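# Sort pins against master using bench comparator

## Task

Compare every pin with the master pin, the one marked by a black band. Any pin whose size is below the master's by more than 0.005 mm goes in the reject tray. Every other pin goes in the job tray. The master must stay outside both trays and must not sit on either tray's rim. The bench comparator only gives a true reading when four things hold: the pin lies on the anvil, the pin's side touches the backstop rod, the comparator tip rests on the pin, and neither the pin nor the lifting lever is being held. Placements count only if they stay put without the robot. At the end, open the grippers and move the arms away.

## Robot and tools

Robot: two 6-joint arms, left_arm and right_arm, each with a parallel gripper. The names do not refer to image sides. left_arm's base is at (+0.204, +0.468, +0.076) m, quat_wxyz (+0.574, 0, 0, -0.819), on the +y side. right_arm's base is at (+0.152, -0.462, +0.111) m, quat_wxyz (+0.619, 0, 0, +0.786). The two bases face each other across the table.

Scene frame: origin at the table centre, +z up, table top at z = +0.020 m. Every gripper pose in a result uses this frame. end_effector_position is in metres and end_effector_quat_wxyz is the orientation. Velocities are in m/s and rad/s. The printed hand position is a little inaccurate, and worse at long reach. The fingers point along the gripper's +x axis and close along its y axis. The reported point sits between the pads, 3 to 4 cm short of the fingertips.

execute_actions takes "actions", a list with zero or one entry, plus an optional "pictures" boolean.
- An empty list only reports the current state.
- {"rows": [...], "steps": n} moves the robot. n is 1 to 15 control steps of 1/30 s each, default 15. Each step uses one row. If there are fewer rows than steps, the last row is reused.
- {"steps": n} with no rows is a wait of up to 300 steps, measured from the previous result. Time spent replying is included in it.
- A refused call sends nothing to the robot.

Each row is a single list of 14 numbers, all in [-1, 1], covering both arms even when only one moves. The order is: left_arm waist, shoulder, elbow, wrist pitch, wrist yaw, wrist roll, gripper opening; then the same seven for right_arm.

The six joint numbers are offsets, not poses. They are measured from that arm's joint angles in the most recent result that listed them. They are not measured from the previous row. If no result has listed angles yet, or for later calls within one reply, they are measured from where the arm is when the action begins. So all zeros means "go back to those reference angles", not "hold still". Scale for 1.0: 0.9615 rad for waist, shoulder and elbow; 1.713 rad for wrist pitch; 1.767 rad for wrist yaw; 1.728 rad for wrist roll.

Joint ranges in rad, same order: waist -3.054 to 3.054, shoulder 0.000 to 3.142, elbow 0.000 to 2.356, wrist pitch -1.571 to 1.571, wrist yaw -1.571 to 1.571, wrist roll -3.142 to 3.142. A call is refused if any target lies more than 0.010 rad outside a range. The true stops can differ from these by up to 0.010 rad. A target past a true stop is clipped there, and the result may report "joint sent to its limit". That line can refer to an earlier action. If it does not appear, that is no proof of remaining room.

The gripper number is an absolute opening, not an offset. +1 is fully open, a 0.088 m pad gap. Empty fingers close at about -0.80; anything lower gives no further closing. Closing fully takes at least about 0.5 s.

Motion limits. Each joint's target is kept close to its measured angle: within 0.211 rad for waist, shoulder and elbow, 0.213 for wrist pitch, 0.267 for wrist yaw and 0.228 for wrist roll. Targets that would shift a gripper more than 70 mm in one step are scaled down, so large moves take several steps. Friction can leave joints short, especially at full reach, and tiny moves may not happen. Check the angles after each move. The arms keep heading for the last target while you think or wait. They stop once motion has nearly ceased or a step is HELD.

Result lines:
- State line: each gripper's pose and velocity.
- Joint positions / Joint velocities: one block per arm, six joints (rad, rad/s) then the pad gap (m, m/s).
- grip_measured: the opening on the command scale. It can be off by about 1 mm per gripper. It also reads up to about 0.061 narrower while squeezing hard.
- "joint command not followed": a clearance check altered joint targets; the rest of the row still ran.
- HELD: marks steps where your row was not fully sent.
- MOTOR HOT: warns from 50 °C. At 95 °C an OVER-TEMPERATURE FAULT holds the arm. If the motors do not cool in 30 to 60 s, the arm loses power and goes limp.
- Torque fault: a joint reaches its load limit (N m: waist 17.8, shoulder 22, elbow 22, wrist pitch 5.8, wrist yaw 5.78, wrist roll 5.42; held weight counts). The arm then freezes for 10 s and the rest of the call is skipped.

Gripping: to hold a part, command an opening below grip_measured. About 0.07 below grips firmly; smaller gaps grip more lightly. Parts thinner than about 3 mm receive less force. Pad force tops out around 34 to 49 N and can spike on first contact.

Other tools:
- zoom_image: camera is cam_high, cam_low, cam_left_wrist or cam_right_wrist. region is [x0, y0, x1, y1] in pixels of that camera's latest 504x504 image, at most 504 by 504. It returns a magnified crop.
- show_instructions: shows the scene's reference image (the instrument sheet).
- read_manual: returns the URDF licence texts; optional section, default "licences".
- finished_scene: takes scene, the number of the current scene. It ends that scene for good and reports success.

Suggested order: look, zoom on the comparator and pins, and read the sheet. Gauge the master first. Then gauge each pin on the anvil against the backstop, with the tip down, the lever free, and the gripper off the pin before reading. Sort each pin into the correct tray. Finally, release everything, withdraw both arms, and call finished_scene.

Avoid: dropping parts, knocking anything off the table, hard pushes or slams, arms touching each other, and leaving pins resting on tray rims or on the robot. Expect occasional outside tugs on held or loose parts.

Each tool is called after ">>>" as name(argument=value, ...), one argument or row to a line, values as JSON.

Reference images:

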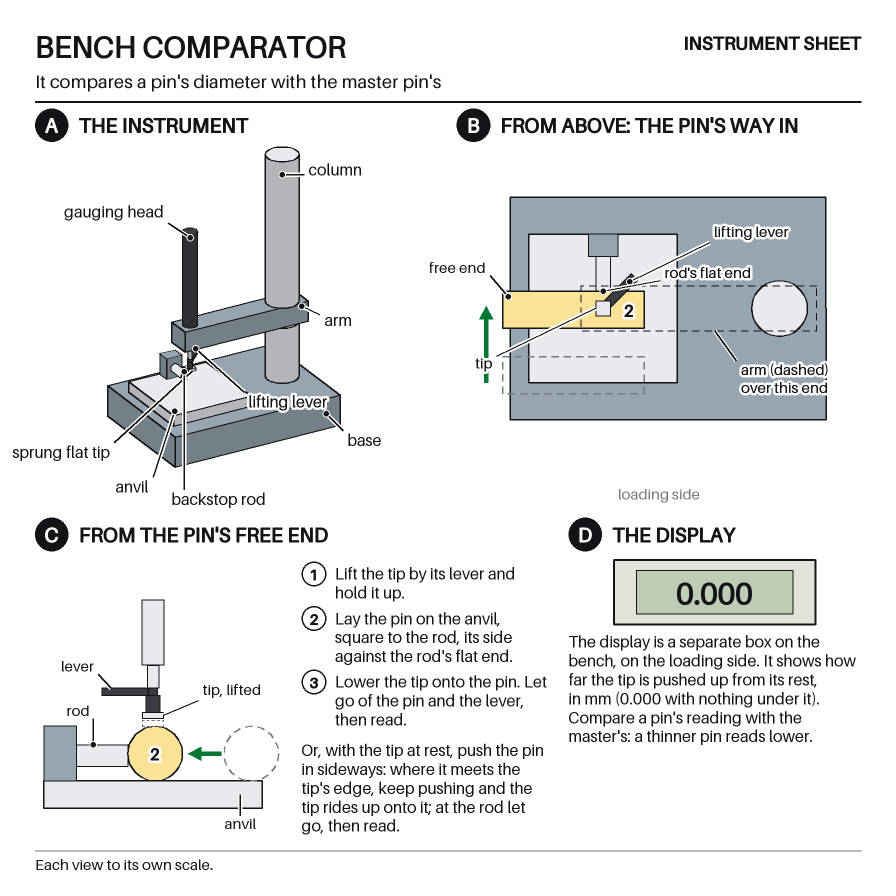

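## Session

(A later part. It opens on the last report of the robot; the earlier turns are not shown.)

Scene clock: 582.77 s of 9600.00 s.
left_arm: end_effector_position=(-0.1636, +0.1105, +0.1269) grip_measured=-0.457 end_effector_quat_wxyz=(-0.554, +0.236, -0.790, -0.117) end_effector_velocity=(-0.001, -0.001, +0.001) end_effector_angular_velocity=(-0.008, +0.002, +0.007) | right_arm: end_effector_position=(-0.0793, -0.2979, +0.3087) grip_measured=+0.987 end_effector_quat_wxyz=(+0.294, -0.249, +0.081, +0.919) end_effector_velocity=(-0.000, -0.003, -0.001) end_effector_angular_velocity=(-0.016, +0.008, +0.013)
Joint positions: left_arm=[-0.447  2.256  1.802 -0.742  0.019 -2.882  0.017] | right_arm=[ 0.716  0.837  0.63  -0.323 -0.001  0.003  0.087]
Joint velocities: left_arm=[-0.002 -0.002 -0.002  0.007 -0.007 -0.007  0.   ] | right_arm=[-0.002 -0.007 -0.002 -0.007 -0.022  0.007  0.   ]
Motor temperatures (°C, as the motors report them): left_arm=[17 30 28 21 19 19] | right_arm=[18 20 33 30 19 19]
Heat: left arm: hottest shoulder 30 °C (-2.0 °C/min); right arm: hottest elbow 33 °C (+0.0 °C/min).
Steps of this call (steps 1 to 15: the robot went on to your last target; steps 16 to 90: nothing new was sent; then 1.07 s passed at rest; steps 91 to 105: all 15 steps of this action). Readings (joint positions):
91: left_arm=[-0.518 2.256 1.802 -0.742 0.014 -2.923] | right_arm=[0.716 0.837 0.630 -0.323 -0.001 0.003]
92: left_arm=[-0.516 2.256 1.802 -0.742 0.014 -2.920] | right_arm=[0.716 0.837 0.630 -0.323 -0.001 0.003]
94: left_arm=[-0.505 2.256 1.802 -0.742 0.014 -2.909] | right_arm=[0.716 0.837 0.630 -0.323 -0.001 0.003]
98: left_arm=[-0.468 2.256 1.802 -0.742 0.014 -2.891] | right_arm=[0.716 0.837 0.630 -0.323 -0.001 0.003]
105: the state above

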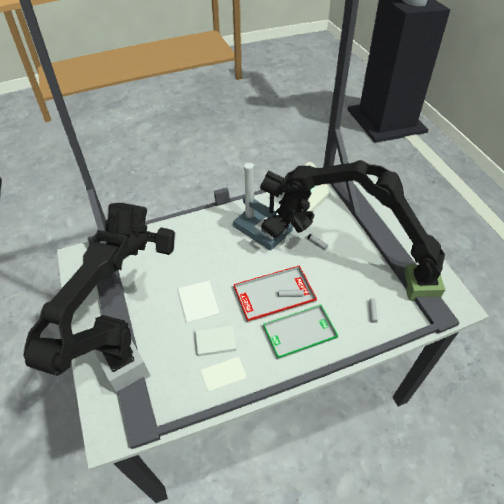

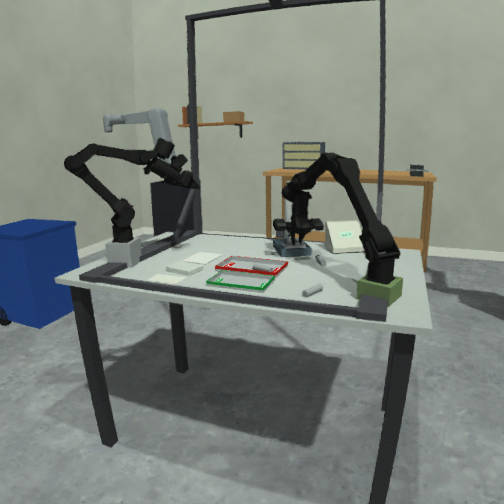

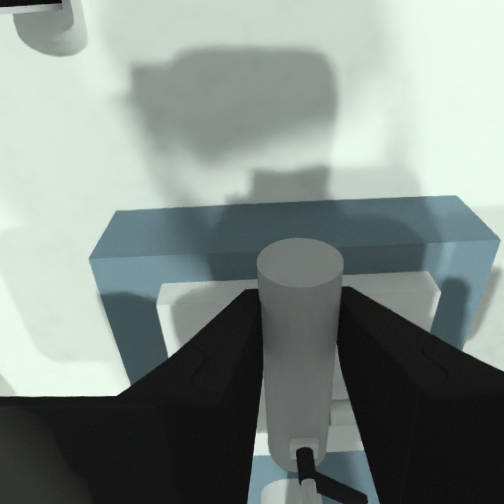

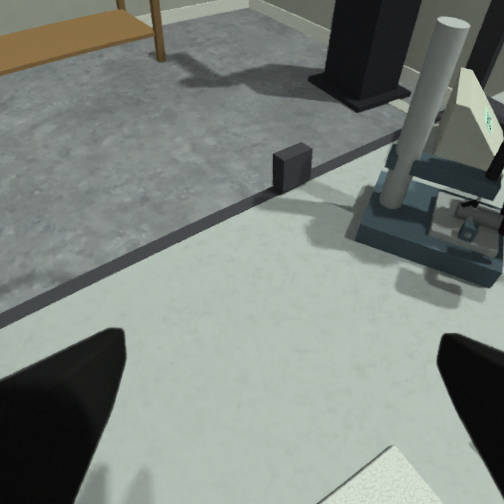

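>>> execute_actions(
  actions=[
    {"rows":[[0.008,0.006,0.015,-0.005,0,0,-0.75,0,0,0,0,0,0,1],[0.014,0.012,0.03,-0.008,0,0,-0.75,0,0,0,0,0,0,1],[0.02,0.016,0.036,-0.01,0,0,-0.75,0,0,0,0,0,0,1]],"steps":12},
  ],
)

Scene clock: 585.87 s of 9600.00 s.
left_arm: end_effector_position=(-0.1637, +0.1098, +0.1278) grip_measured=-0.457 end_effector_quat_wxyz=(-0.556, +0.234, -0.789, -0.120) end_effector_velocity=(+0.000, +0.001, +0.001) end_effector_angular_velocity=(-0.015, -0.018, -0.006) | right_arm: end_effector_position=(-0.0793, -0.2979, +0.3087) grip_measured=+0.987 end_effector_quat_wxyz=(+0.294, -0.249, +0.081, +0.919) end_effector_velocity=(+0.002, +0.000, -0.001) end_effector_angular_velocity=(+0.007, -0.008, -0.005)
Joint positions: left_arm=[-0.444  2.263  1.819 -0.76   0.025 -2.882  0.017] | right_arm=[ 0.716  0.837  0.63  -0.323 -0.001  0.003  0.087]
Joint velocities: left_arm=[-0.007 -0.002  0.002 -0.007 -0.022  0.007 -0.   ] | right_arm=[-0.002 -0.007 -0.002 -0.007  0.007 -0.007 -0.   ]
Motor temperatures (°C, as the motors report them): left_arm=[17 31 28 21 19 19] | right_arm=[18 20 33 30 19 19]
Heat: left arm: hottest shoulder 31 °C (+0.0 °C/min); right arm: hottest elbow 33 °C (+0.0 °C/min).
Steps of this call (steps 1 to 15: the robot went on to your last target; steps 16 to 81: nothing new was sent; steps 82 to 93: all 12 steps of this action). Readings (joint positions):
82: left_arm=[-0.447 2.256 1.802 -0.742 0.019 -2.882] | right_arm=[0.716 0.837 0.630 -0.323 -0.001 0.003]
83: left_arm=[-0.447 2.256 1.805 -0.744 0.019 -2.882] | right_arm=[0.716 0.837 0.630 -0.323 -0.001 0.003]
85: left_arm=[-0.445 2.260 1.813 -0.753 0.022 -2.882] | right_arm=[0.716 0.837 0.630 -0.323 -0.001 0.003]
89: left_arm=[-0.444 2.263 1.819 -0.759 0.025 -2.882] | right_arm=[0.716 0.837 0.630 -0.323 -0.001 0.003]
93: the state above

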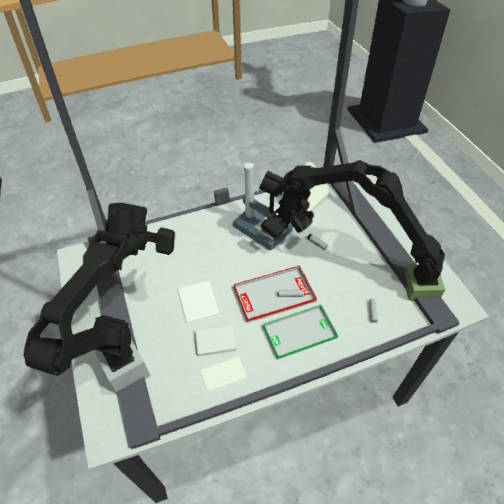

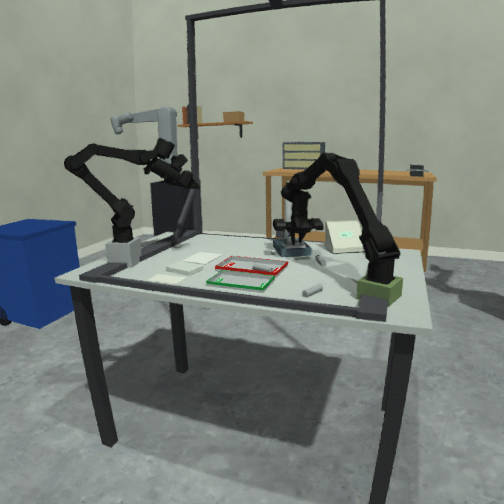

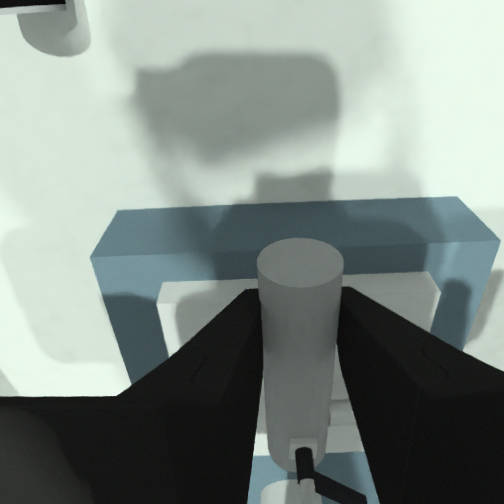

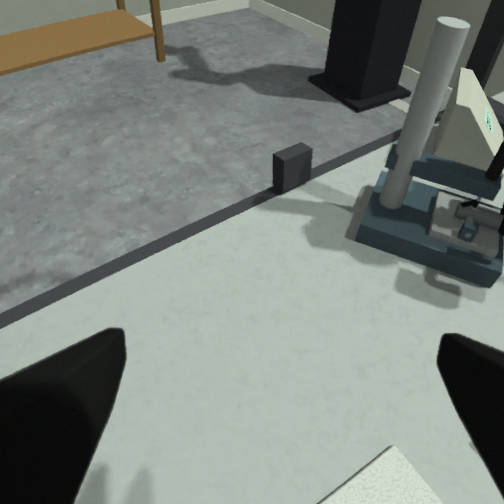

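>>> execute_actions(
  actions=[
    {"rows":[[0.004,0.012,0,0,0,0,-0.75,0,0,0,0,0,0,1],[0.004,0.012,0,0,0,0,-0.75,0,0,0,0,0,0,1],[0.004,0.012,0,0,0,0,-0.75,0,0,0,0,0,0,1],[0.004,0.012,0,0,0,0,-0.75,0,0,0,0,0,0,1],[0.004,0.012,0,0,0,0,-0.4,0,0,0,0,0,0,1],[0.004,0.012,0,0,0,0,-0.4,0,0,0,0,0,0,1],[0,0.012,0,0,0,0,-0.1,0,0,0,0,0,0,1]],"steps":15},
  ],
)

Scene clock: 592.60 s of 9600.00 s.
left_arm: end_effector_position=(-0.1639, +0.1101, +0.1271) grip_measured=-0.115 end_effector_quat_wxyz=(-0.556, +0.233, -0.789, -0.121) end_effector_velocity=(+0.000, +0.001, +0.001) end_effector_angular_velocity=(-0.011, -0.014, +0.007) | right_arm: end_effector_position=(-0.0793, -0.2979, +0.3087) grip_measured=+0.987 end_effector_quat_wxyz=(+0.294, -0.249, +0.081, +0.919) end_effector_velocity=(-0.001, +0.002, +0.004) end_effector_angular_velocity=(+0.005, +0.024, -0.005)
Joint positions: left_arm=[-0.445  2.265  1.82  -0.76   0.026 -2.882  0.033] | right_arm=[ 0.716  0.837  0.63  -0.323 -0.001  0.003  0.087]
Joint velocities: left_arm=[-0.007 -0.002  0.002 -0.007 -0.022 -0.007  0.008] | right_arm=[-0.007 -0.002 -0.002  0.022 -0.007  0.007 -0.   ]
Motor temperatures (°C, as the motors report them): left_arm=[17 32 28 21 19 19] | right_arm=[18 20 33 30 19 19]
Heat: left arm: hottest shoulder 32 °C (+2.0 °C/min); right arm: hottest elbow 33 °C (+0.0 °C/min).
Steps of this call (steps 1 to 15: the robot went on to your last target; steps 16 to 90: nothing new was sent; then 3.23 s passed at rest; steps 91 to 105: all 15 steps of this action). Readings (joint positions):
91: left_arm=[-0.444 2.264 1.820 -0.760 0.025 -2.882] | right_arm=[0.716 0.837 0.630 -0.323 -0.001 0.003]
92: left_arm=[-0.444 2.264 1.820 -0.760 0.025 -2.882] | right_arm=[0.716 0.837 0.630 -0.323 -0.001 0.003]
94: left_arm=[-0.444 2.265 1.820 -0.760 0.025 -2.882] | right_arm=[0.716 0.837 0.630 -0.323 -0.001 0.003]
98: left_arm=[-0.445 2.265 1.820 -0.760 0.026 -2.882] | right_arm=[0.716 0.837 0.630 -0.323 -0.001 0.003]
105: the state above

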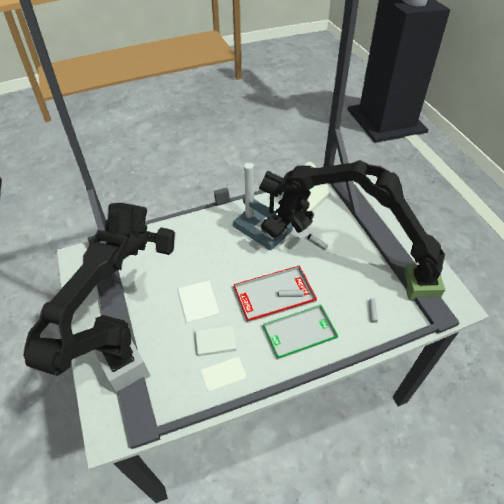

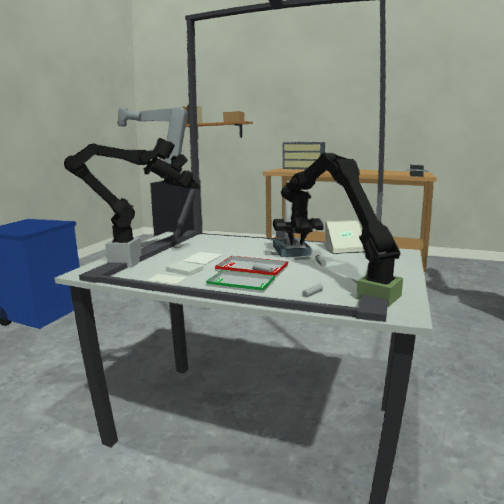

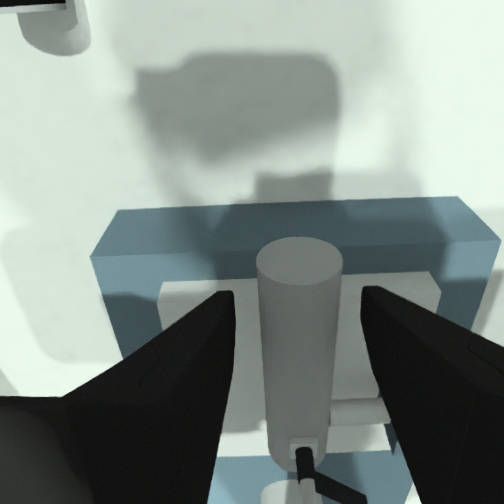

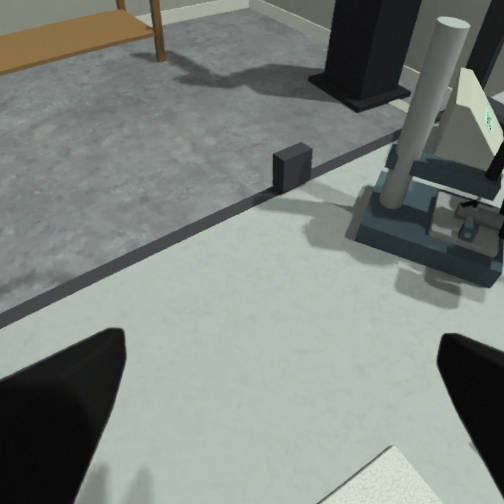

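>>> execute_actions(
  actions=[
    {"rows":[[0.01,0,0,0,0,0,-0.1,0,0,0,0,0,0,1],[0.018,0,0,0,0,0,-0.1,0,0,0,0,0,0,1],[0.025,0,0,0,0,0,-0.1,0,0,0,0,0,0,1],[0.03,0,0,0,0,0,-0.1,0,0,0,0,0,0,1]],"steps":12},
  ],
)

Scene clock: 596.93 s of 9600.00 s.
left_arm: end_effector_position=(-0.1540, +0.1001, +0.1271) grip_measured=-0.102 end_effector_quat_wxyz=(-0.554, +0.243, -0.785, -0.129) end_effector_velocity=(+0.001, +0.002, -0.000) end_effector_angular_velocity=(+0.003, -0.008, +0.007) | right_arm: end_effector_position=(-0.0793, -0.2979, +0.3087) grip_measured=+0.987 end_effector_quat_wxyz=(+0.294, -0.249, +0.081, +0.919) end_effector_velocity=(-0.001, -0.000, +0.001) end_effector_angular_velocity=(+0.006, +0.004, +0.008)
Joint positions: left_arm=[-0.417  2.265  1.82  -0.76   0.027 -2.882  0.034] | right_arm=[ 0.716  0.837  0.63  -0.323 -0.001  0.003  0.087]
Joint velocities: left_arm=[-0.002 -0.002 -0.002 -0.007 -0.007 -0.007 -0.   ] | right_arm=[-0.002 -0.002 -0.002  0.007 -0.007 -0.007 -0.   ]
Motor temperatures (°C, as the motors report them): left_arm=[17 33 28 21 19 19] | right_arm=[18 20 33 30 19 19]
Heat: left arm: hottest shoulder 33 °C (+4.1 °C/min); right arm: hottest elbow 33 °C (+0.0 °C/min).
Steps of this call (steps 1 to 15: the robot went on to your last target; steps 16 to 90: nothing new was sent; then 0.93 s passed at rest; steps 91 to 102: all 12 steps of this action). Readings (joint positions):
91: left_arm=[-0.444 2.265 1.820 -0.760 0.026 -2.882] | right_arm=[0.716 0.837 0.630 -0.323 -0.001 0.003]
92: left_arm=[-0.443 2.265 1.820 -0.760 0.026 -2.882] | right_arm=[0.716 0.837 0.630 -0.323 -0.001 0.003]
94: left_arm=[-0.436 2.265 1.820 -0.760 0.026 -2.882] | right_arm=[0.716 0.837 0.630 -0.323 -0.001 0.003]
98: left_arm=[-0.419 2.265 1.820 -0.760 0.027 -2.882] | right_arm=[0.716 0.837 0.630 -0.323 -0.001 0.003]
102: the state above

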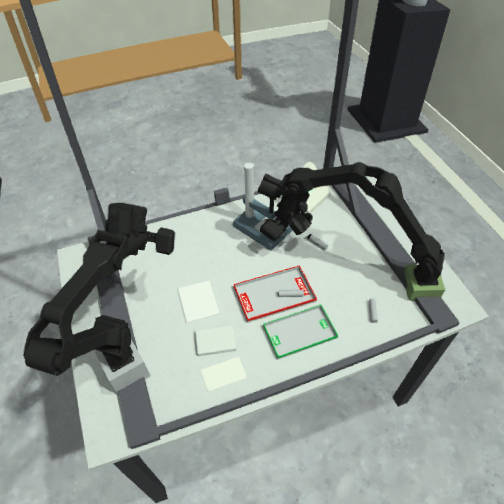

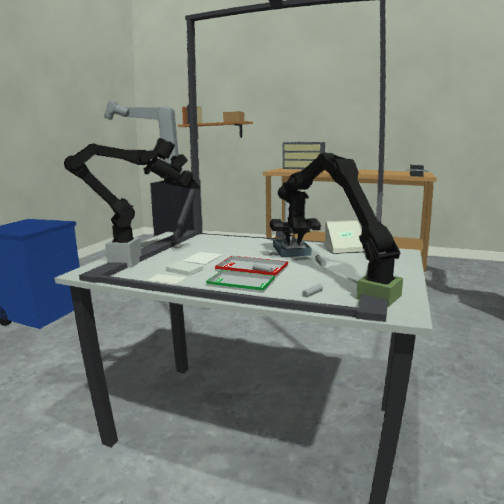

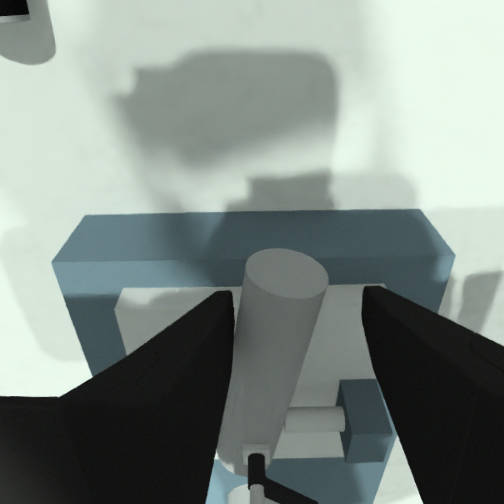

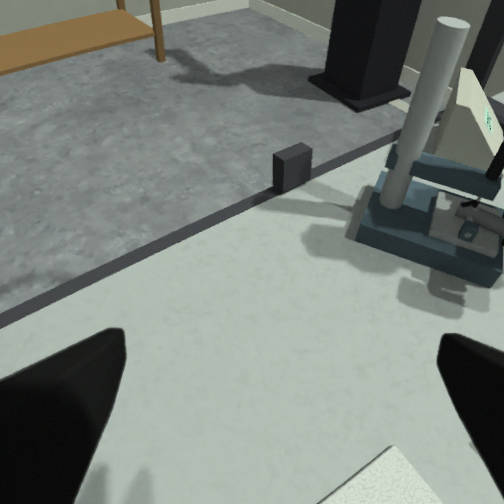

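>>> execute_actions(
  actions=[
    {"rows":[[-0.015,0,0,0,0,0,-0.1,0,0,0,0,0,0,1],[-0.03,0,0,0,0,0,-0.1,0,0,0,0,0,0,1],[-0.036,0,0,0,0,0,-0.1,0,0,0,0,0,0,1],[-0.036,0,0,0,0,0,-0.1,0,0,0,0,0,0,1],[-0.036,0,0,0,0,0,-0.1,0,0,0,0,0,0,1],[-0.036,0,0,0,0,0,-0.75,0,0,0,0,0,0,1]],"steps":15},
  ],
)

Scene clock: 601.50 s of 9600.00 s.
left_arm: end_effector_position=(-0.1665, +0.1127, +0.1271) grip_measured=-0.458 end_effector_quat_wxyz=(-0.557, +0.230, -0.789, -0.119) end_effector_velocity=(-0.001, +0.006, +0.001) end_effector_angular_velocity=(+0.016, +0.005, +0.011) | right_arm: end_effector_position=(-0.0793, -0.2979, +0.3087) grip_measured=+0.987 end_effector_quat_wxyz=(+0.294, -0.249, +0.081, +0.919) end_effector_velocity=(+0.002, -0.002, -0.005) end_effector_angular_velocity=(-0.011, -0.019, +0.008)
Joint positions: left_arm=[-0.452  2.265  1.82  -0.76   0.026 -2.882  0.017] | right_arm=[ 0.716  0.837  0.63  -0.323 -0.001  0.003  0.087]
Joint velocities: left_arm=[-0.007 -0.007 -0.007 -0.007  0.007 -0.022 -0.   ] | right_arm=[-0.002 -0.002 -0.002 -0.022 -0.007 -0.007  0.   ]
Motor temperatures (°C, as the motors report them): left_arm=[17 33 28 20 19 19] | right_arm=[18 20 33 30 19 19]
Heat: left arm: hottest shoulder 33 °C (+4.0 °C/min); right arm: hottest elbow 33 °C (+0.0 °C/min).
Steps of this call (steps 1 to 15: the robot went on to your last target; steps 16 to 90: nothing new was sent; then 1.07 s passed at rest; steps 91 to 105: all 15 steps of this action). Readings (joint positions):
91: left_arm=[-0.418 2.265 1.820 -0.760 0.027 -2.882] | right_arm=[0.716 0.837 0.630 -0.323 -0.001 0.003]
92: left_arm=[-0.420 2.265 1.820 -0.760 0.027 -2.882] | right_arm=[0.716 0.837 0.630 -0.323 -0.001 0.003]
94: left_arm=[-0.431 2.265 1.820 -0.760 0.027 -2.882] | right_arm=[0.716 0.837 0.630 -0.323 -0.001 0.003]
98: left_arm=[-0.451 2.265 1.820 -0.760 0.025 -2.882] | right_arm=[0.716 0.837 0.630 -0.323 -0.001 0.003]
105: the state above

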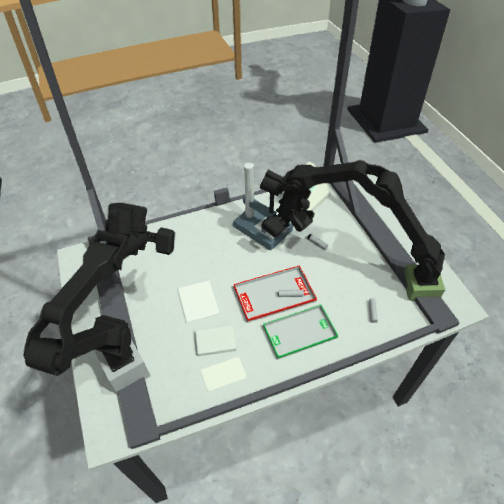

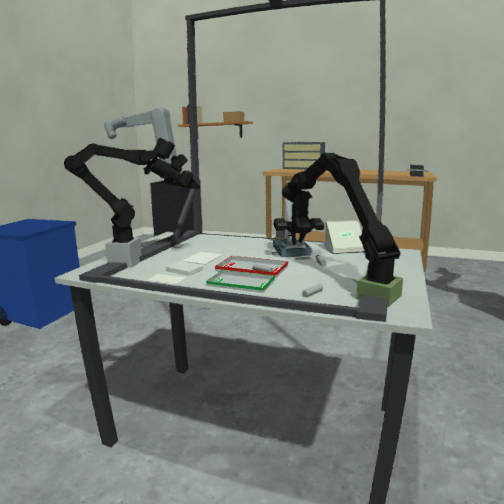

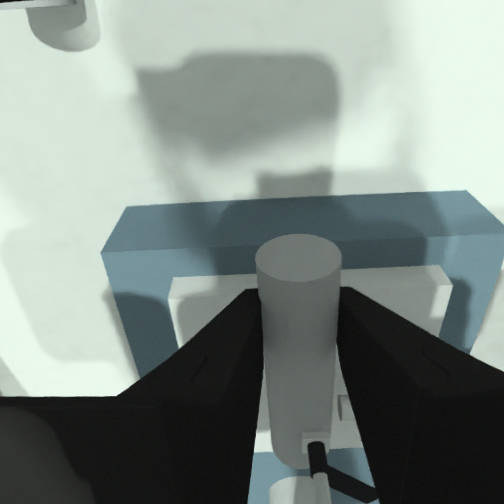

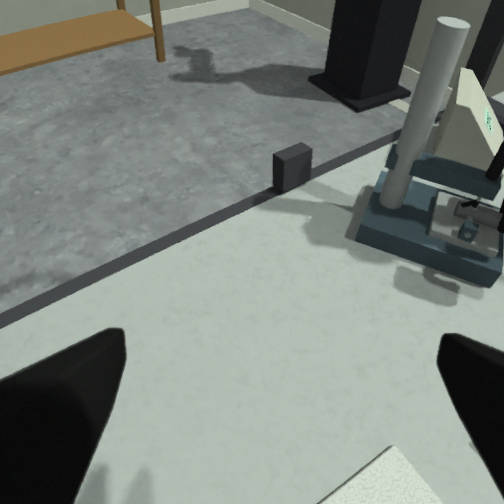

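Press to rod, release, retreat.

>>> execute_actions(
  actions=[
    {"rows":[[0.005,0,0,0,0,0,-0.75,0,0,0,0,0,0,1],[0.01,0,0,0,0,0,-0.75,0,0,0,0,0,0,1],[0.014,0,0,0,0,0,-0.75,0,0,0,0,0,0,1],[0.018,0,0,0,0,0,-0.75,0,0,0,0,0,0,1],[0.018,0,0,0,0,0,-0.75,0,0,0,0,0,0,1],[0.018,0,0,0,0,0,-0.75,0,0,0,0,0,0,1],[0.018,0,0,0,0,0,-0.75,0,0,0,0,0,0,1],[0.012,0,0,0,0,0,-0.4,0,0,0,0,0,0,1],[0.008,0,0,0,0,0,-0.4,0,0,0,0,0,0,1],[0,0,0,0,0,0,-0.1,0,0,0,0,0,0,1]],"steps":15},
  ],
)

Scene clock: 607.20 s of 9600.00 s.
left_arm: end_effector_position=(-0.1652, +0.1113, +0.1271) grip_measured=-0.145 end_effector_quat_wxyz=(-0.556, +0.231, -0.789, -0.120) end_effector_velocity=(-0.002, +0.005, -0.003) end_effector_angular_velocity=(+0.011, -0.006, -0.017) | right_arm: end_effector_position=(-0.0793, -0.2979, +0.3087) grip_measured=+0.987 end_effector_quat_wxyz=(+0.294, -0.249, +0.081, +0.919) end_effector_velocity=(-0.001, -0.002, +0.002) end_effector_angular_velocity=(+0.003, +0.013, +0.020)
Joint positions: left_arm=[-0.448  2.265  1.82  -0.76   0.027 -2.882  0.032] | right_arm=[ 0.716  0.837  0.63  -0.323 -0.001  0.003  0.087]
Joint velocities: left_arm=[-0.007  0.002 -0.002 -0.007  0.007  0.007  0.026] | right_arm=[-0.002 -0.007 -0.002  0.007 -0.022 -0.007 -0.   ]
Motor temperatures (°C, as the motors report them): left_arm=[17 34 28 20 19 19] | right_arm=[18 20 33 30 19 19]
Heat: left arm: hottest shoulder 34 °C (+6.1 °C/min); right arm: hottest elbow 33 °C (+0.0 °C/min).
Steps of this call (steps 1 to 15: the robot went on to your last target; steps 16 to 90: nothing new was sent; then 2.20 s passed at rest; steps 91 to 105: all 15 steps of this action). Readings (joint positions):
91: left_arm=[-0.452 2.265 1.820 -0.760 0.026 -2.882] | right_arm=[0.716 0.837 0.630 -0.323 -0.001 0.003]
92: left_arm=[-0.452 2.265 1.820 -0.760 0.026 -2.882] | right_arm=[0.716 0.837 0.630 -0.323 -0.001 0.003]
94: left_arm=[-0.451 2.265 1.820 -0.760 0.027 -2.882] | right_arm=[0.716 0.837 0.630 -0.323 -0.001 0.003]
98: left_arm=[-0.446 2.265 1.820 -0.760 0.027 -2.882] | right_arm=[0.716 0.837 0.630 -0.323 -0.001 0.003]
105: the state above

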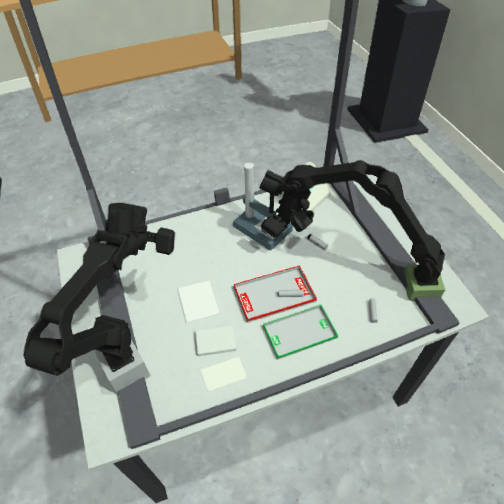

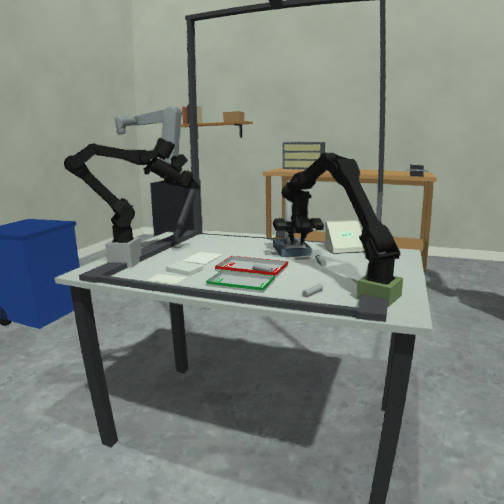

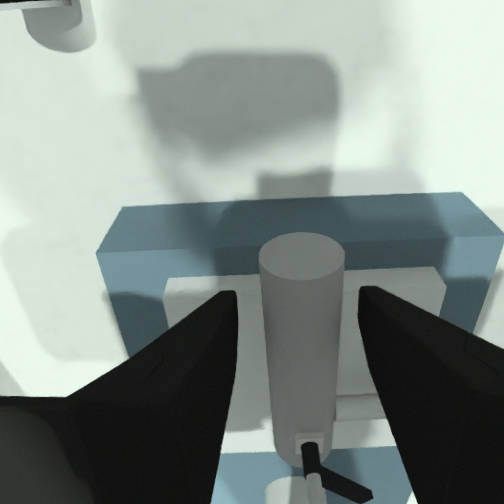

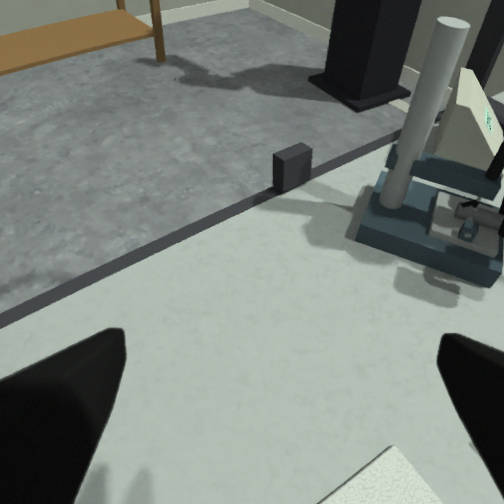

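>>> execute_actions(
  actions=[
    {"rows":[[0,-0.04,0,0,0,0,-0.1,0,0,0,0,0,0,1],[0,-0.09,-0.02,0,0,0,-0.1,0,0,0,0,0,0,1],[0,-0.15,-0.12,0.02,0,0,-0.1,0,0,0,0,0,0,1],[0,-0.22,-0.25,0.04,0,0,-0.1,0,0,0,0,0,0,1],[0,-0.328,-0.437,0.064,0,0,-0.1,0,0,0,0,0,0,1],[0,-0.328,-0.437,0.064,0,0,-0.1,0,0,0,0,0,0,1],[0,-0.328,-0.437,0.064,0,0,-0.1,0,0,0,0,0,0,1],[-0.1,-0.4,-0.47,0.12,0,-0.03,-0.1,0,0,0,0,0,0,1],[-0.2,-0.46,-0.5,0.18,0,-0.05,-0.1,0,0,0,0,0,0,1],[-0.325,-0.515,-0.52,0.234,-0.015,-0.074,-0.1,0,0,0,0,0,0,1]],"steps":15},
  ],
  pictures=false,
)

>>> execute_actions(
  actions=[
    {"steps":15},
  ],
)

Scene clock: 613.27 s of 9600.00 s.
left_arm: end_effector_position=(-0.2110, +0.2457, +0.2200) grip_measured=-0.102 end_effector_quat_wxyz=(-0.413, +0.187, -0.890, -0.037) end_effector_velocity=(-0.221, +0.404, +0.183) end_effector_angular_velocity=(-0.190, +0.635, -0.815) | right_arm: end_effector_position=(-0.0793, -0.2979, +0.3087) grip_measured=+0.987 end_effector_quat_wxyz=(+0.294, -0.249, +0.081, +0.919) end_effector_velocity=(+0.001, -0.001, -0.001) end_effector_angular_velocity=(-0.010, +0.004, +0.000)
Joint positions: left_arm=[-0.727  1.801  1.351 -0.398  0.014 -2.991  0.034] | right_arm=[ 0.716  0.837  0.63  -0.323 -0.001  0.003  0.087]
Joint velocities: left_arm=[-0.979 -0.452 -0.203  0.403 -0.007 -0.212 -0.   ] | right_arm=[-0.002 -0.007 -0.002 -0.007 -0.007  0.007  0.   ]
Motor temperatures (°C, as the motors report them): left_arm=[17 35 28 20 19 19] | right_arm=[18 20 33 30 19 19]
Heat: left arm: hottest shoulder 35 °C (+7.1 °C/min); right arm: hottest elbow 33 °C (+0.0 °C/min).
Steps of this call (steps 1 to 15: the robot went on to your last target; steps 16 to 90: nothing new was sent; then 2.57 s passed at rest; steps 91 to 105: all 15 steps of this action). Readings (joint positions):
91: left_arm=[-0.448 2.262 1.820 -0.760 0.027 -2.882] | right_arm=[0.716 0.837 0.630 -0.323 -0.001 0.003]
92: left_arm=[-0.448 2.251 1.816 -0.760 0.027 -2.882] | right_arm=[0.716 0.837 0.630 -0.323 -0.001 0.003]
94: left_arm=[-0.448 2.190 1.736 -0.721 0.027 -2.882] | right_arm=[0.716 0.837 0.630 -0.323 -0.001 0.003]
98: left_arm=[-0.455 1.976 1.490 -0.649 0.023 -2.893] | right_arm=[0.716 0.837 0.630 -0.323 -0.001 0.003]
105: the state above

Scene clock: 613.77 s of 9600.00 s.
left_arm: end_effector_position=(-0.2174, +0.2589, +0.2287) grip_measured=-0.102 end_effector_quat_wxyz=(-0.395, +0.181, -0.900, -0.030) end_effector_velocity=(+0.002, +0.001, +0.001) end_effector_angular_velocity=(-0.009, -0.007, +0.013) | right_arm: end_effector_position=(-0.0793, -0.2979, +0.3087) grip_measured=+0.987 end_effector_quat_wxyz=(+0.294, -0.249, +0.081, +0.919) end_effector_velocity=(+0.001, -0.001, -0.002) end_effector_angular_velocity=(-0.002, -0.007, +0.008)
Joint positions: left_arm=[-0.761  1.774  1.329 -0.362  0.006 -3.005  0.034] | right_arm=[ 0.716  0.837  0.63  -0.323 -0.001  0.003  0.087]
Joint velocities: left_arm=[-0.007 -0.007 -0.002 -0.007 -0.022 -0.007 -0.   ] | right_arm=[-0.002 -0.002 -0.002 -0.007 -0.007 -0.007 -0.   ]
Motor temperatures (°C, as the motors report them): left_arm=[17 35 28 20 19 19] | right_arm=[18 20 33 30 19 19]
Heat: left arm: hottest shoulder 35 °C (+7.0 °C/min); right arm: hottest elbow 33 °C (+0.0 °C/min).
Steps of this call (steps 1 to 15: the robot went on to your last target). Readings (joint positions):
1: left_arm=[-0.753 1.789 1.346 -0.386 0.014 -2.996] | right_arm=[0.716 0.837 0.630 -0.323 -0.001 0.003]
2: left_arm=[-0.768 1.781 1.343 -0.377 0.014 -2.999] | right_arm=[0.716 0.837 0.630 -0.323 -0.001 0.003]
4: left_arm=[-0.772 1.774 1.339 -0.368 0.011 -3.002] | right_arm=[0.716 0.837 0.630 -0.323 -0.001 0.003]
8: left_arm=[-0.762 1.774 1.330 -0.366 0.006 -3.004] | right_arm=[0.716 0.837 0.630 -0.323 -0.001 0.003]
15: the state above

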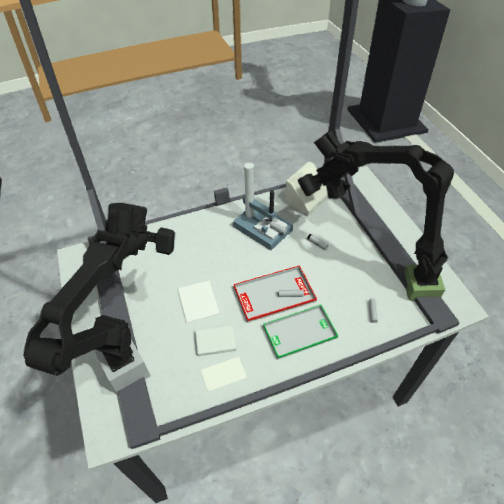

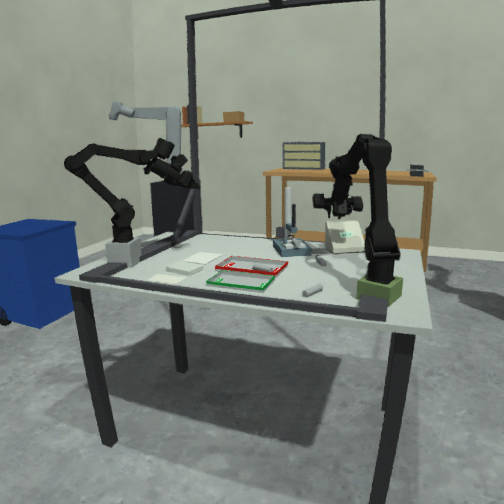

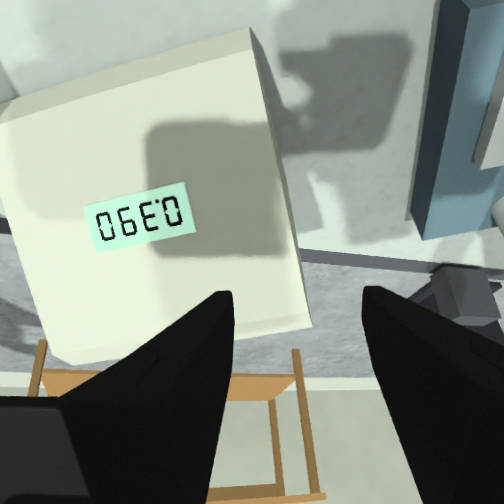

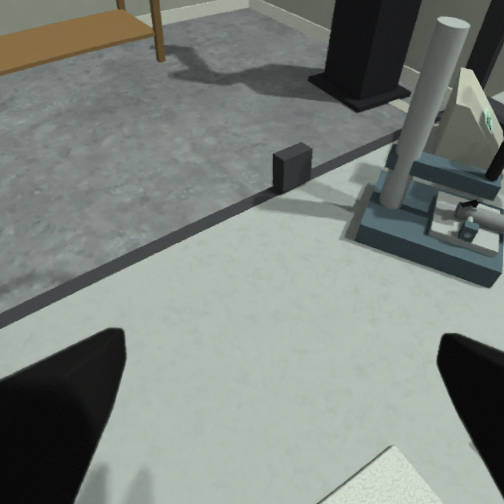

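>>> execute_actions(
  actions=[
    {"rows":[[0.1,0.06,0.03,-0.06,0,0.03,-0.08,0,0,0,0,0,0,1],[0.22,0.12,0.05,-0.12,0.01,0.05,-0.08,0,0,0,0,0,0,1],[0.325,0.183,0.074,-0.168,0.012,0.07,-0.08,0,0,0,0,0,0,1],[0.325,0.183,0.074,-0.168,0.012,0.07,-0.08,0,0,0,0,0,0,1],[0.325,0.183,0.074,-0.168,0.012,0.07,-0.08,0,0,0,0,0,0,1],[0.325,0.25,0.2,-0.18,0.012,0.07,-0.08,0,0,0,0,0,0,1],[0.325,0.32,0.31,-0.2,0.012,0.07,-0.08,0,0,0,0,0,0,1],[0.325,0.39,0.41,-0.21,0.012,0.07,-0.08,0,0,0,0,0,0,1],[0.325,0.443,0.485,-0.218,0.012,0.07,-0.08,0,0,0,0,0,0,1]],"steps":15},
  ],
  pictures=false,
)

>>> execute_actions(
  actions=[
    {"steps":12},
  ],
)

Scene clock: 624.63 s of 9600.00 s.
left_arm: end_effector_position=(-0.1584, +0.1119, +0.1453) grip_measured=-0.082 end_effector_quat_wxyz=(-0.540, +0.245, -0.797, -0.115) end_effector_velocity=(-0.080, -0.014, +0.103) end_effector_angular_velocity=(-0.176, +0.201, -0.101) | right_arm: end_effector_position=(-0.0793, -0.2979, +0.3087) grip_measured=+0.987 end_effector_quat_wxyz=(+0.294, -0.249, +0.081, +0.919) end_effector_velocity=(+0.000, -0.001, -0.003) end_effector_angular_velocity=(-0.015, -0.004, +0.000)
Joint positions: left_arm=[-0.441  2.193  1.761 -0.728  0.021 -2.89   0.035] | right_arm=[ 0.716  0.837  0.63  -0.323 -0.001  0.003  0.087]
Joint velocities: left_arm=[-0.085 -0.007  0.31  -0.051  0.022  0.007 -0.   ] | right_arm=[-0.002  0.002 -0.002 -0.007 -0.007  0.007  0.   ]
Motor temperatures (°C, as the motors report them): left_arm=[17 34 28 21 19 19] | right_arm=[18 20 33 30 19 19]
Heat: left arm: hottest shoulder 34 °C (+6.1 °C/min); right arm: hottest elbow 33 °C (+0.0 °C/min).
Steps of this call (steps 1 to 15: the robot went on to your last target; steps 16 to 90: nothing new was sent; then 7.37 s passed at rest; steps 91 to 105: all 15 steps of this action). Readings (joint positions):
91: left_arm=[-0.755 1.781 1.333 -0.380 0.009 -2.998] | right_arm=[0.716 0.837 0.630 -0.323 -0.001 0.003]
92: left_arm=[-0.733 1.792 1.345 -0.417 0.013 -2.983] | right_arm=[0.716 0.837 0.630 -0.323 -0.001 0.003]
94: left_arm=[-0.662 1.830 1.367 -0.491 0.015 -2.951] | right_arm=[0.716 0.837 0.630 -0.323 -0.001 0.003]
98: left_arm=[-0.498 1.998 1.502 -0.650 0.015 -2.905] | right_arm=[0.716 0.837 0.630 -0.323 -0.001 0.003]
105: the state above

Scene clock: 625.03 s of 9600.00 s.
left_arm: end_effector_position=(-0.1650, +0.1106, +0.1543) grip_measured=-0.082 end_effector_quat_wxyz=(-0.532, +0.245, -0.803, -0.109) end_effector_velocity=(+0.001, +0.001, -0.000) end_effector_angular_velocity=(+0.012, +0.000, +0.034) | right_arm: end_effector_position=(-0.0793, -0.2979, +0.3087) grip_measured=+0.987 end_effector_quat_wxyz=(+0.294, -0.249, +0.081, +0.919) end_effector_velocity=(+0.000, -0.001, -0.003) end_effector_angular_velocity=(-0.005, -0.011, +0.008)
Joint positions: left_arm=[-0.448  2.193  1.789 -0.734  0.022 -2.889  0.035] | right_arm=[ 0.716  0.837  0.63  -0.323 -0.001  0.003  0.087]
Joint velocities: left_arm=[-0.002 -0.002 -0.002 -0.007 -0.007 -0.037 -0.   ] | right_arm=[-0.002  0.002 -0.002 -0.007 -0.007 -0.007 -0.   ]
Motor temperatures (°C, as the motors report them): left_arm=[17 34 28 21 19 19] | right_arm=[18 20 33 30 19 19]
Heat: left arm: hottest shoulder 34 °C (+6.1 °C/min); right arm: hottest elbow 33 °C (+0.0 °C/min).
Steps of this call (steps 1 to 12: the robot went on to your last target). Readings (joint positions):
1: left_arm=[-0.444 2.193 1.770 -0.728 0.021 -2.890] | right_arm=[0.716 0.837 0.630 -0.323 -0.001 0.003]
2: left_arm=[-0.446 2.193 1.779 -0.728 0.022 -2.890] | right_arm=[0.716 0.837 0.630 -0.323 -0.001 0.003]
4: left_arm=[-0.448 2.193 1.789 -0.729 0.022 -2.889] | right_arm=[0.716 0.837 0.630 -0.323 -0.001 0.003]
8: left_arm=[-0.448 2.193 1.789 -0.734 0.022 -2.889] | right_arm=[0.716 0.837 0.630 -0.323 -0.001 0.003]
12: the state above

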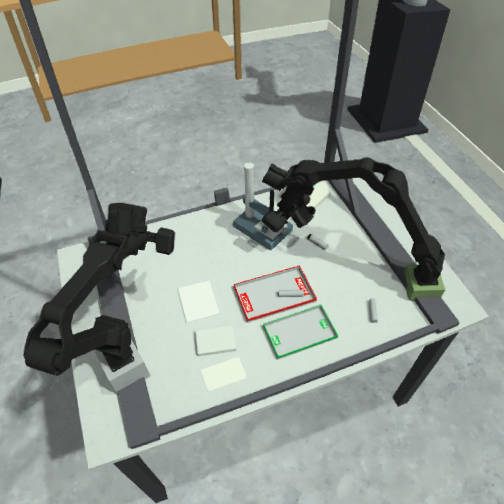

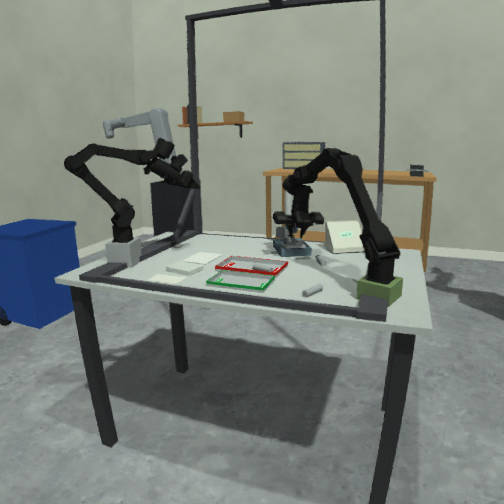

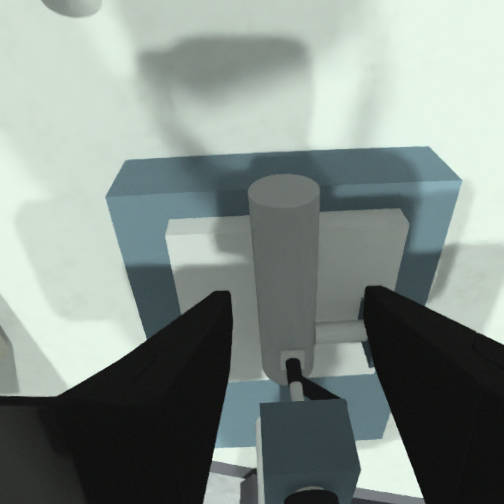

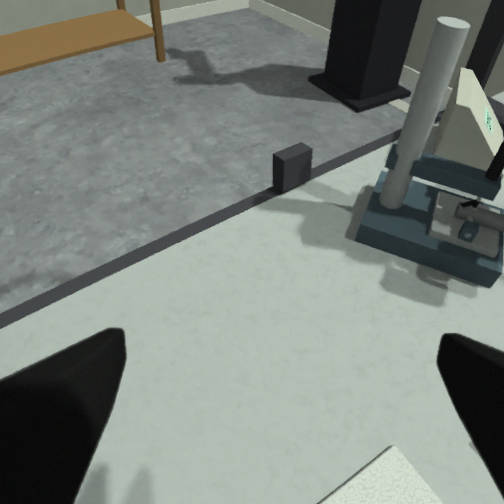

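Lower to (2.265,1.82,-.76).

>>> execute_actions(
  actions=[
    {"rows":[[0,0.03,0.015,-0.006,0,0,-0.08,0,0,0,0,0,0,1],[0,0.055,0.028,-0.012,0,0,-0.08,0,0,0,0,0,0,1],[0,0.08,0.034,-0.015,0,0,-0.08,0,0,0,0,0,0,1]],"steps":14},
  ],
)

Scene clock: 629.93 s of 9600.00 s.
left_arm: end_effector_position=(-0.1642, +0.1114, +0.1251) grip_measured=-0.082 end_effector_quat_wxyz=(-0.558, +0.234, -0.787, -0.122) end_effector_velocity=(-0.001, +0.002, +0.003) end_effector_angular_velocity=(+0.012, +0.001, +0.002) | right_arm: end_effector_position=(-0.0793, -0.2979, +0.3087) grip_measured=+0.987 end_effector_quat_wxyz=(+0.294, -0.249, +0.081, +0.919) end_effector_velocity=(-0.003, -0.001, +0.005) end_effector_angular_velocity=(+0.012, +0.025, +0.020)
Joint positions: left_arm=[-0.448  2.266  1.815 -0.757  0.022 -2.889  0.035] | right_arm=[ 0.716  0.837  0.63  -0.323 -0.001  0.003  0.087]
Joint velocities: left_arm=[-0.002  0.002  0.017 -0.022  0.007 -0.007 -0.   ] | right_arm=[-0.002 -0.007 -0.002  0.022 -0.022 -0.007 -0.   ]
Motor temperatures (°C, as the motors report them): left_arm=[17 35 28 21 19 19] | right_arm=[18 20 34 30 19 19]
Heat: left arm: hottest shoulder 35 °C (+7.1 °C/min); right arm: hottest elbow 34 °C (+1.0 °C/min).
Steps of this call (steps 1 to 30: the robot went on to your last target; steps 31 to 90: nothing new was sent; then 1.43 s passed at rest; steps 91 to 104: all 14 steps of this action). Readings (joint positions):
91: left_arm=[-0.448 2.196 1.790 -0.735 0.022 -2.889] | right_arm=[0.716 0.837 0.630 -0.323 -0.001 0.003]
92: left_arm=[-0.448 2.203 1.795 -0.741 0.022 -2.889] | right_arm=[0.716 0.837 0.630 -0.323 -0.001 0.003]
94: left_arm=[-0.448 2.224 1.810 -0.745 0.022 -2.889] | right_arm=[0.716 0.837 0.630 -0.323 -0.001 0.003]
98: left_arm=[-0.448 2.259 1.814 -0.757 0.022 -2.889] | right_arm=[0.716 0.837 0.630 -0.323 -0.001 0.003]
104: the state above

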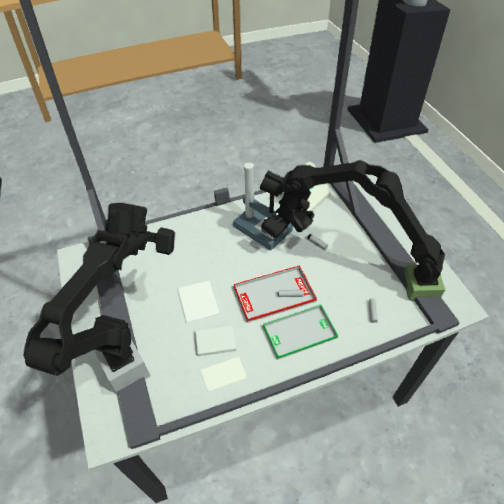

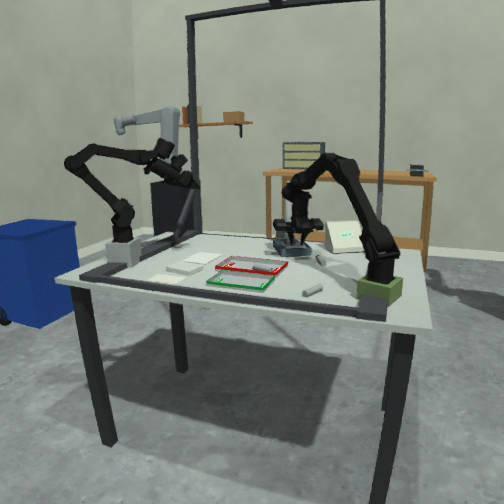

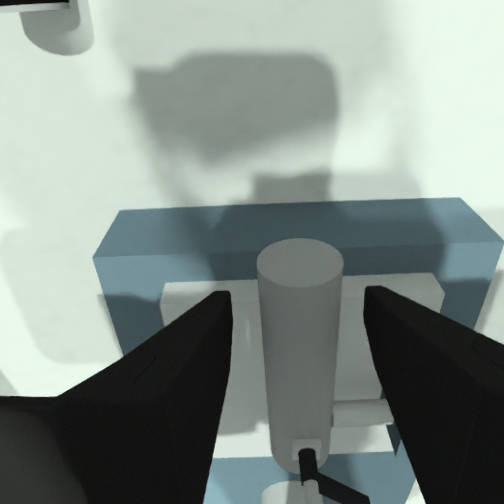

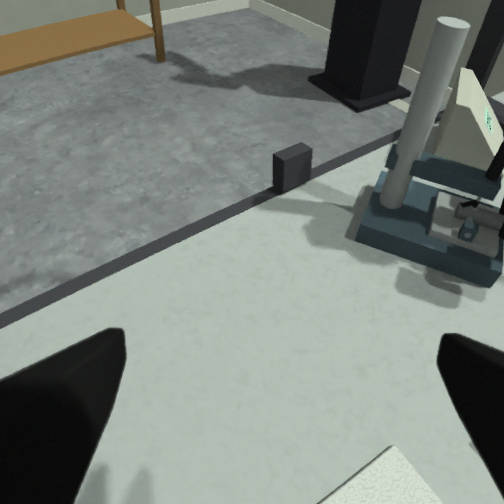

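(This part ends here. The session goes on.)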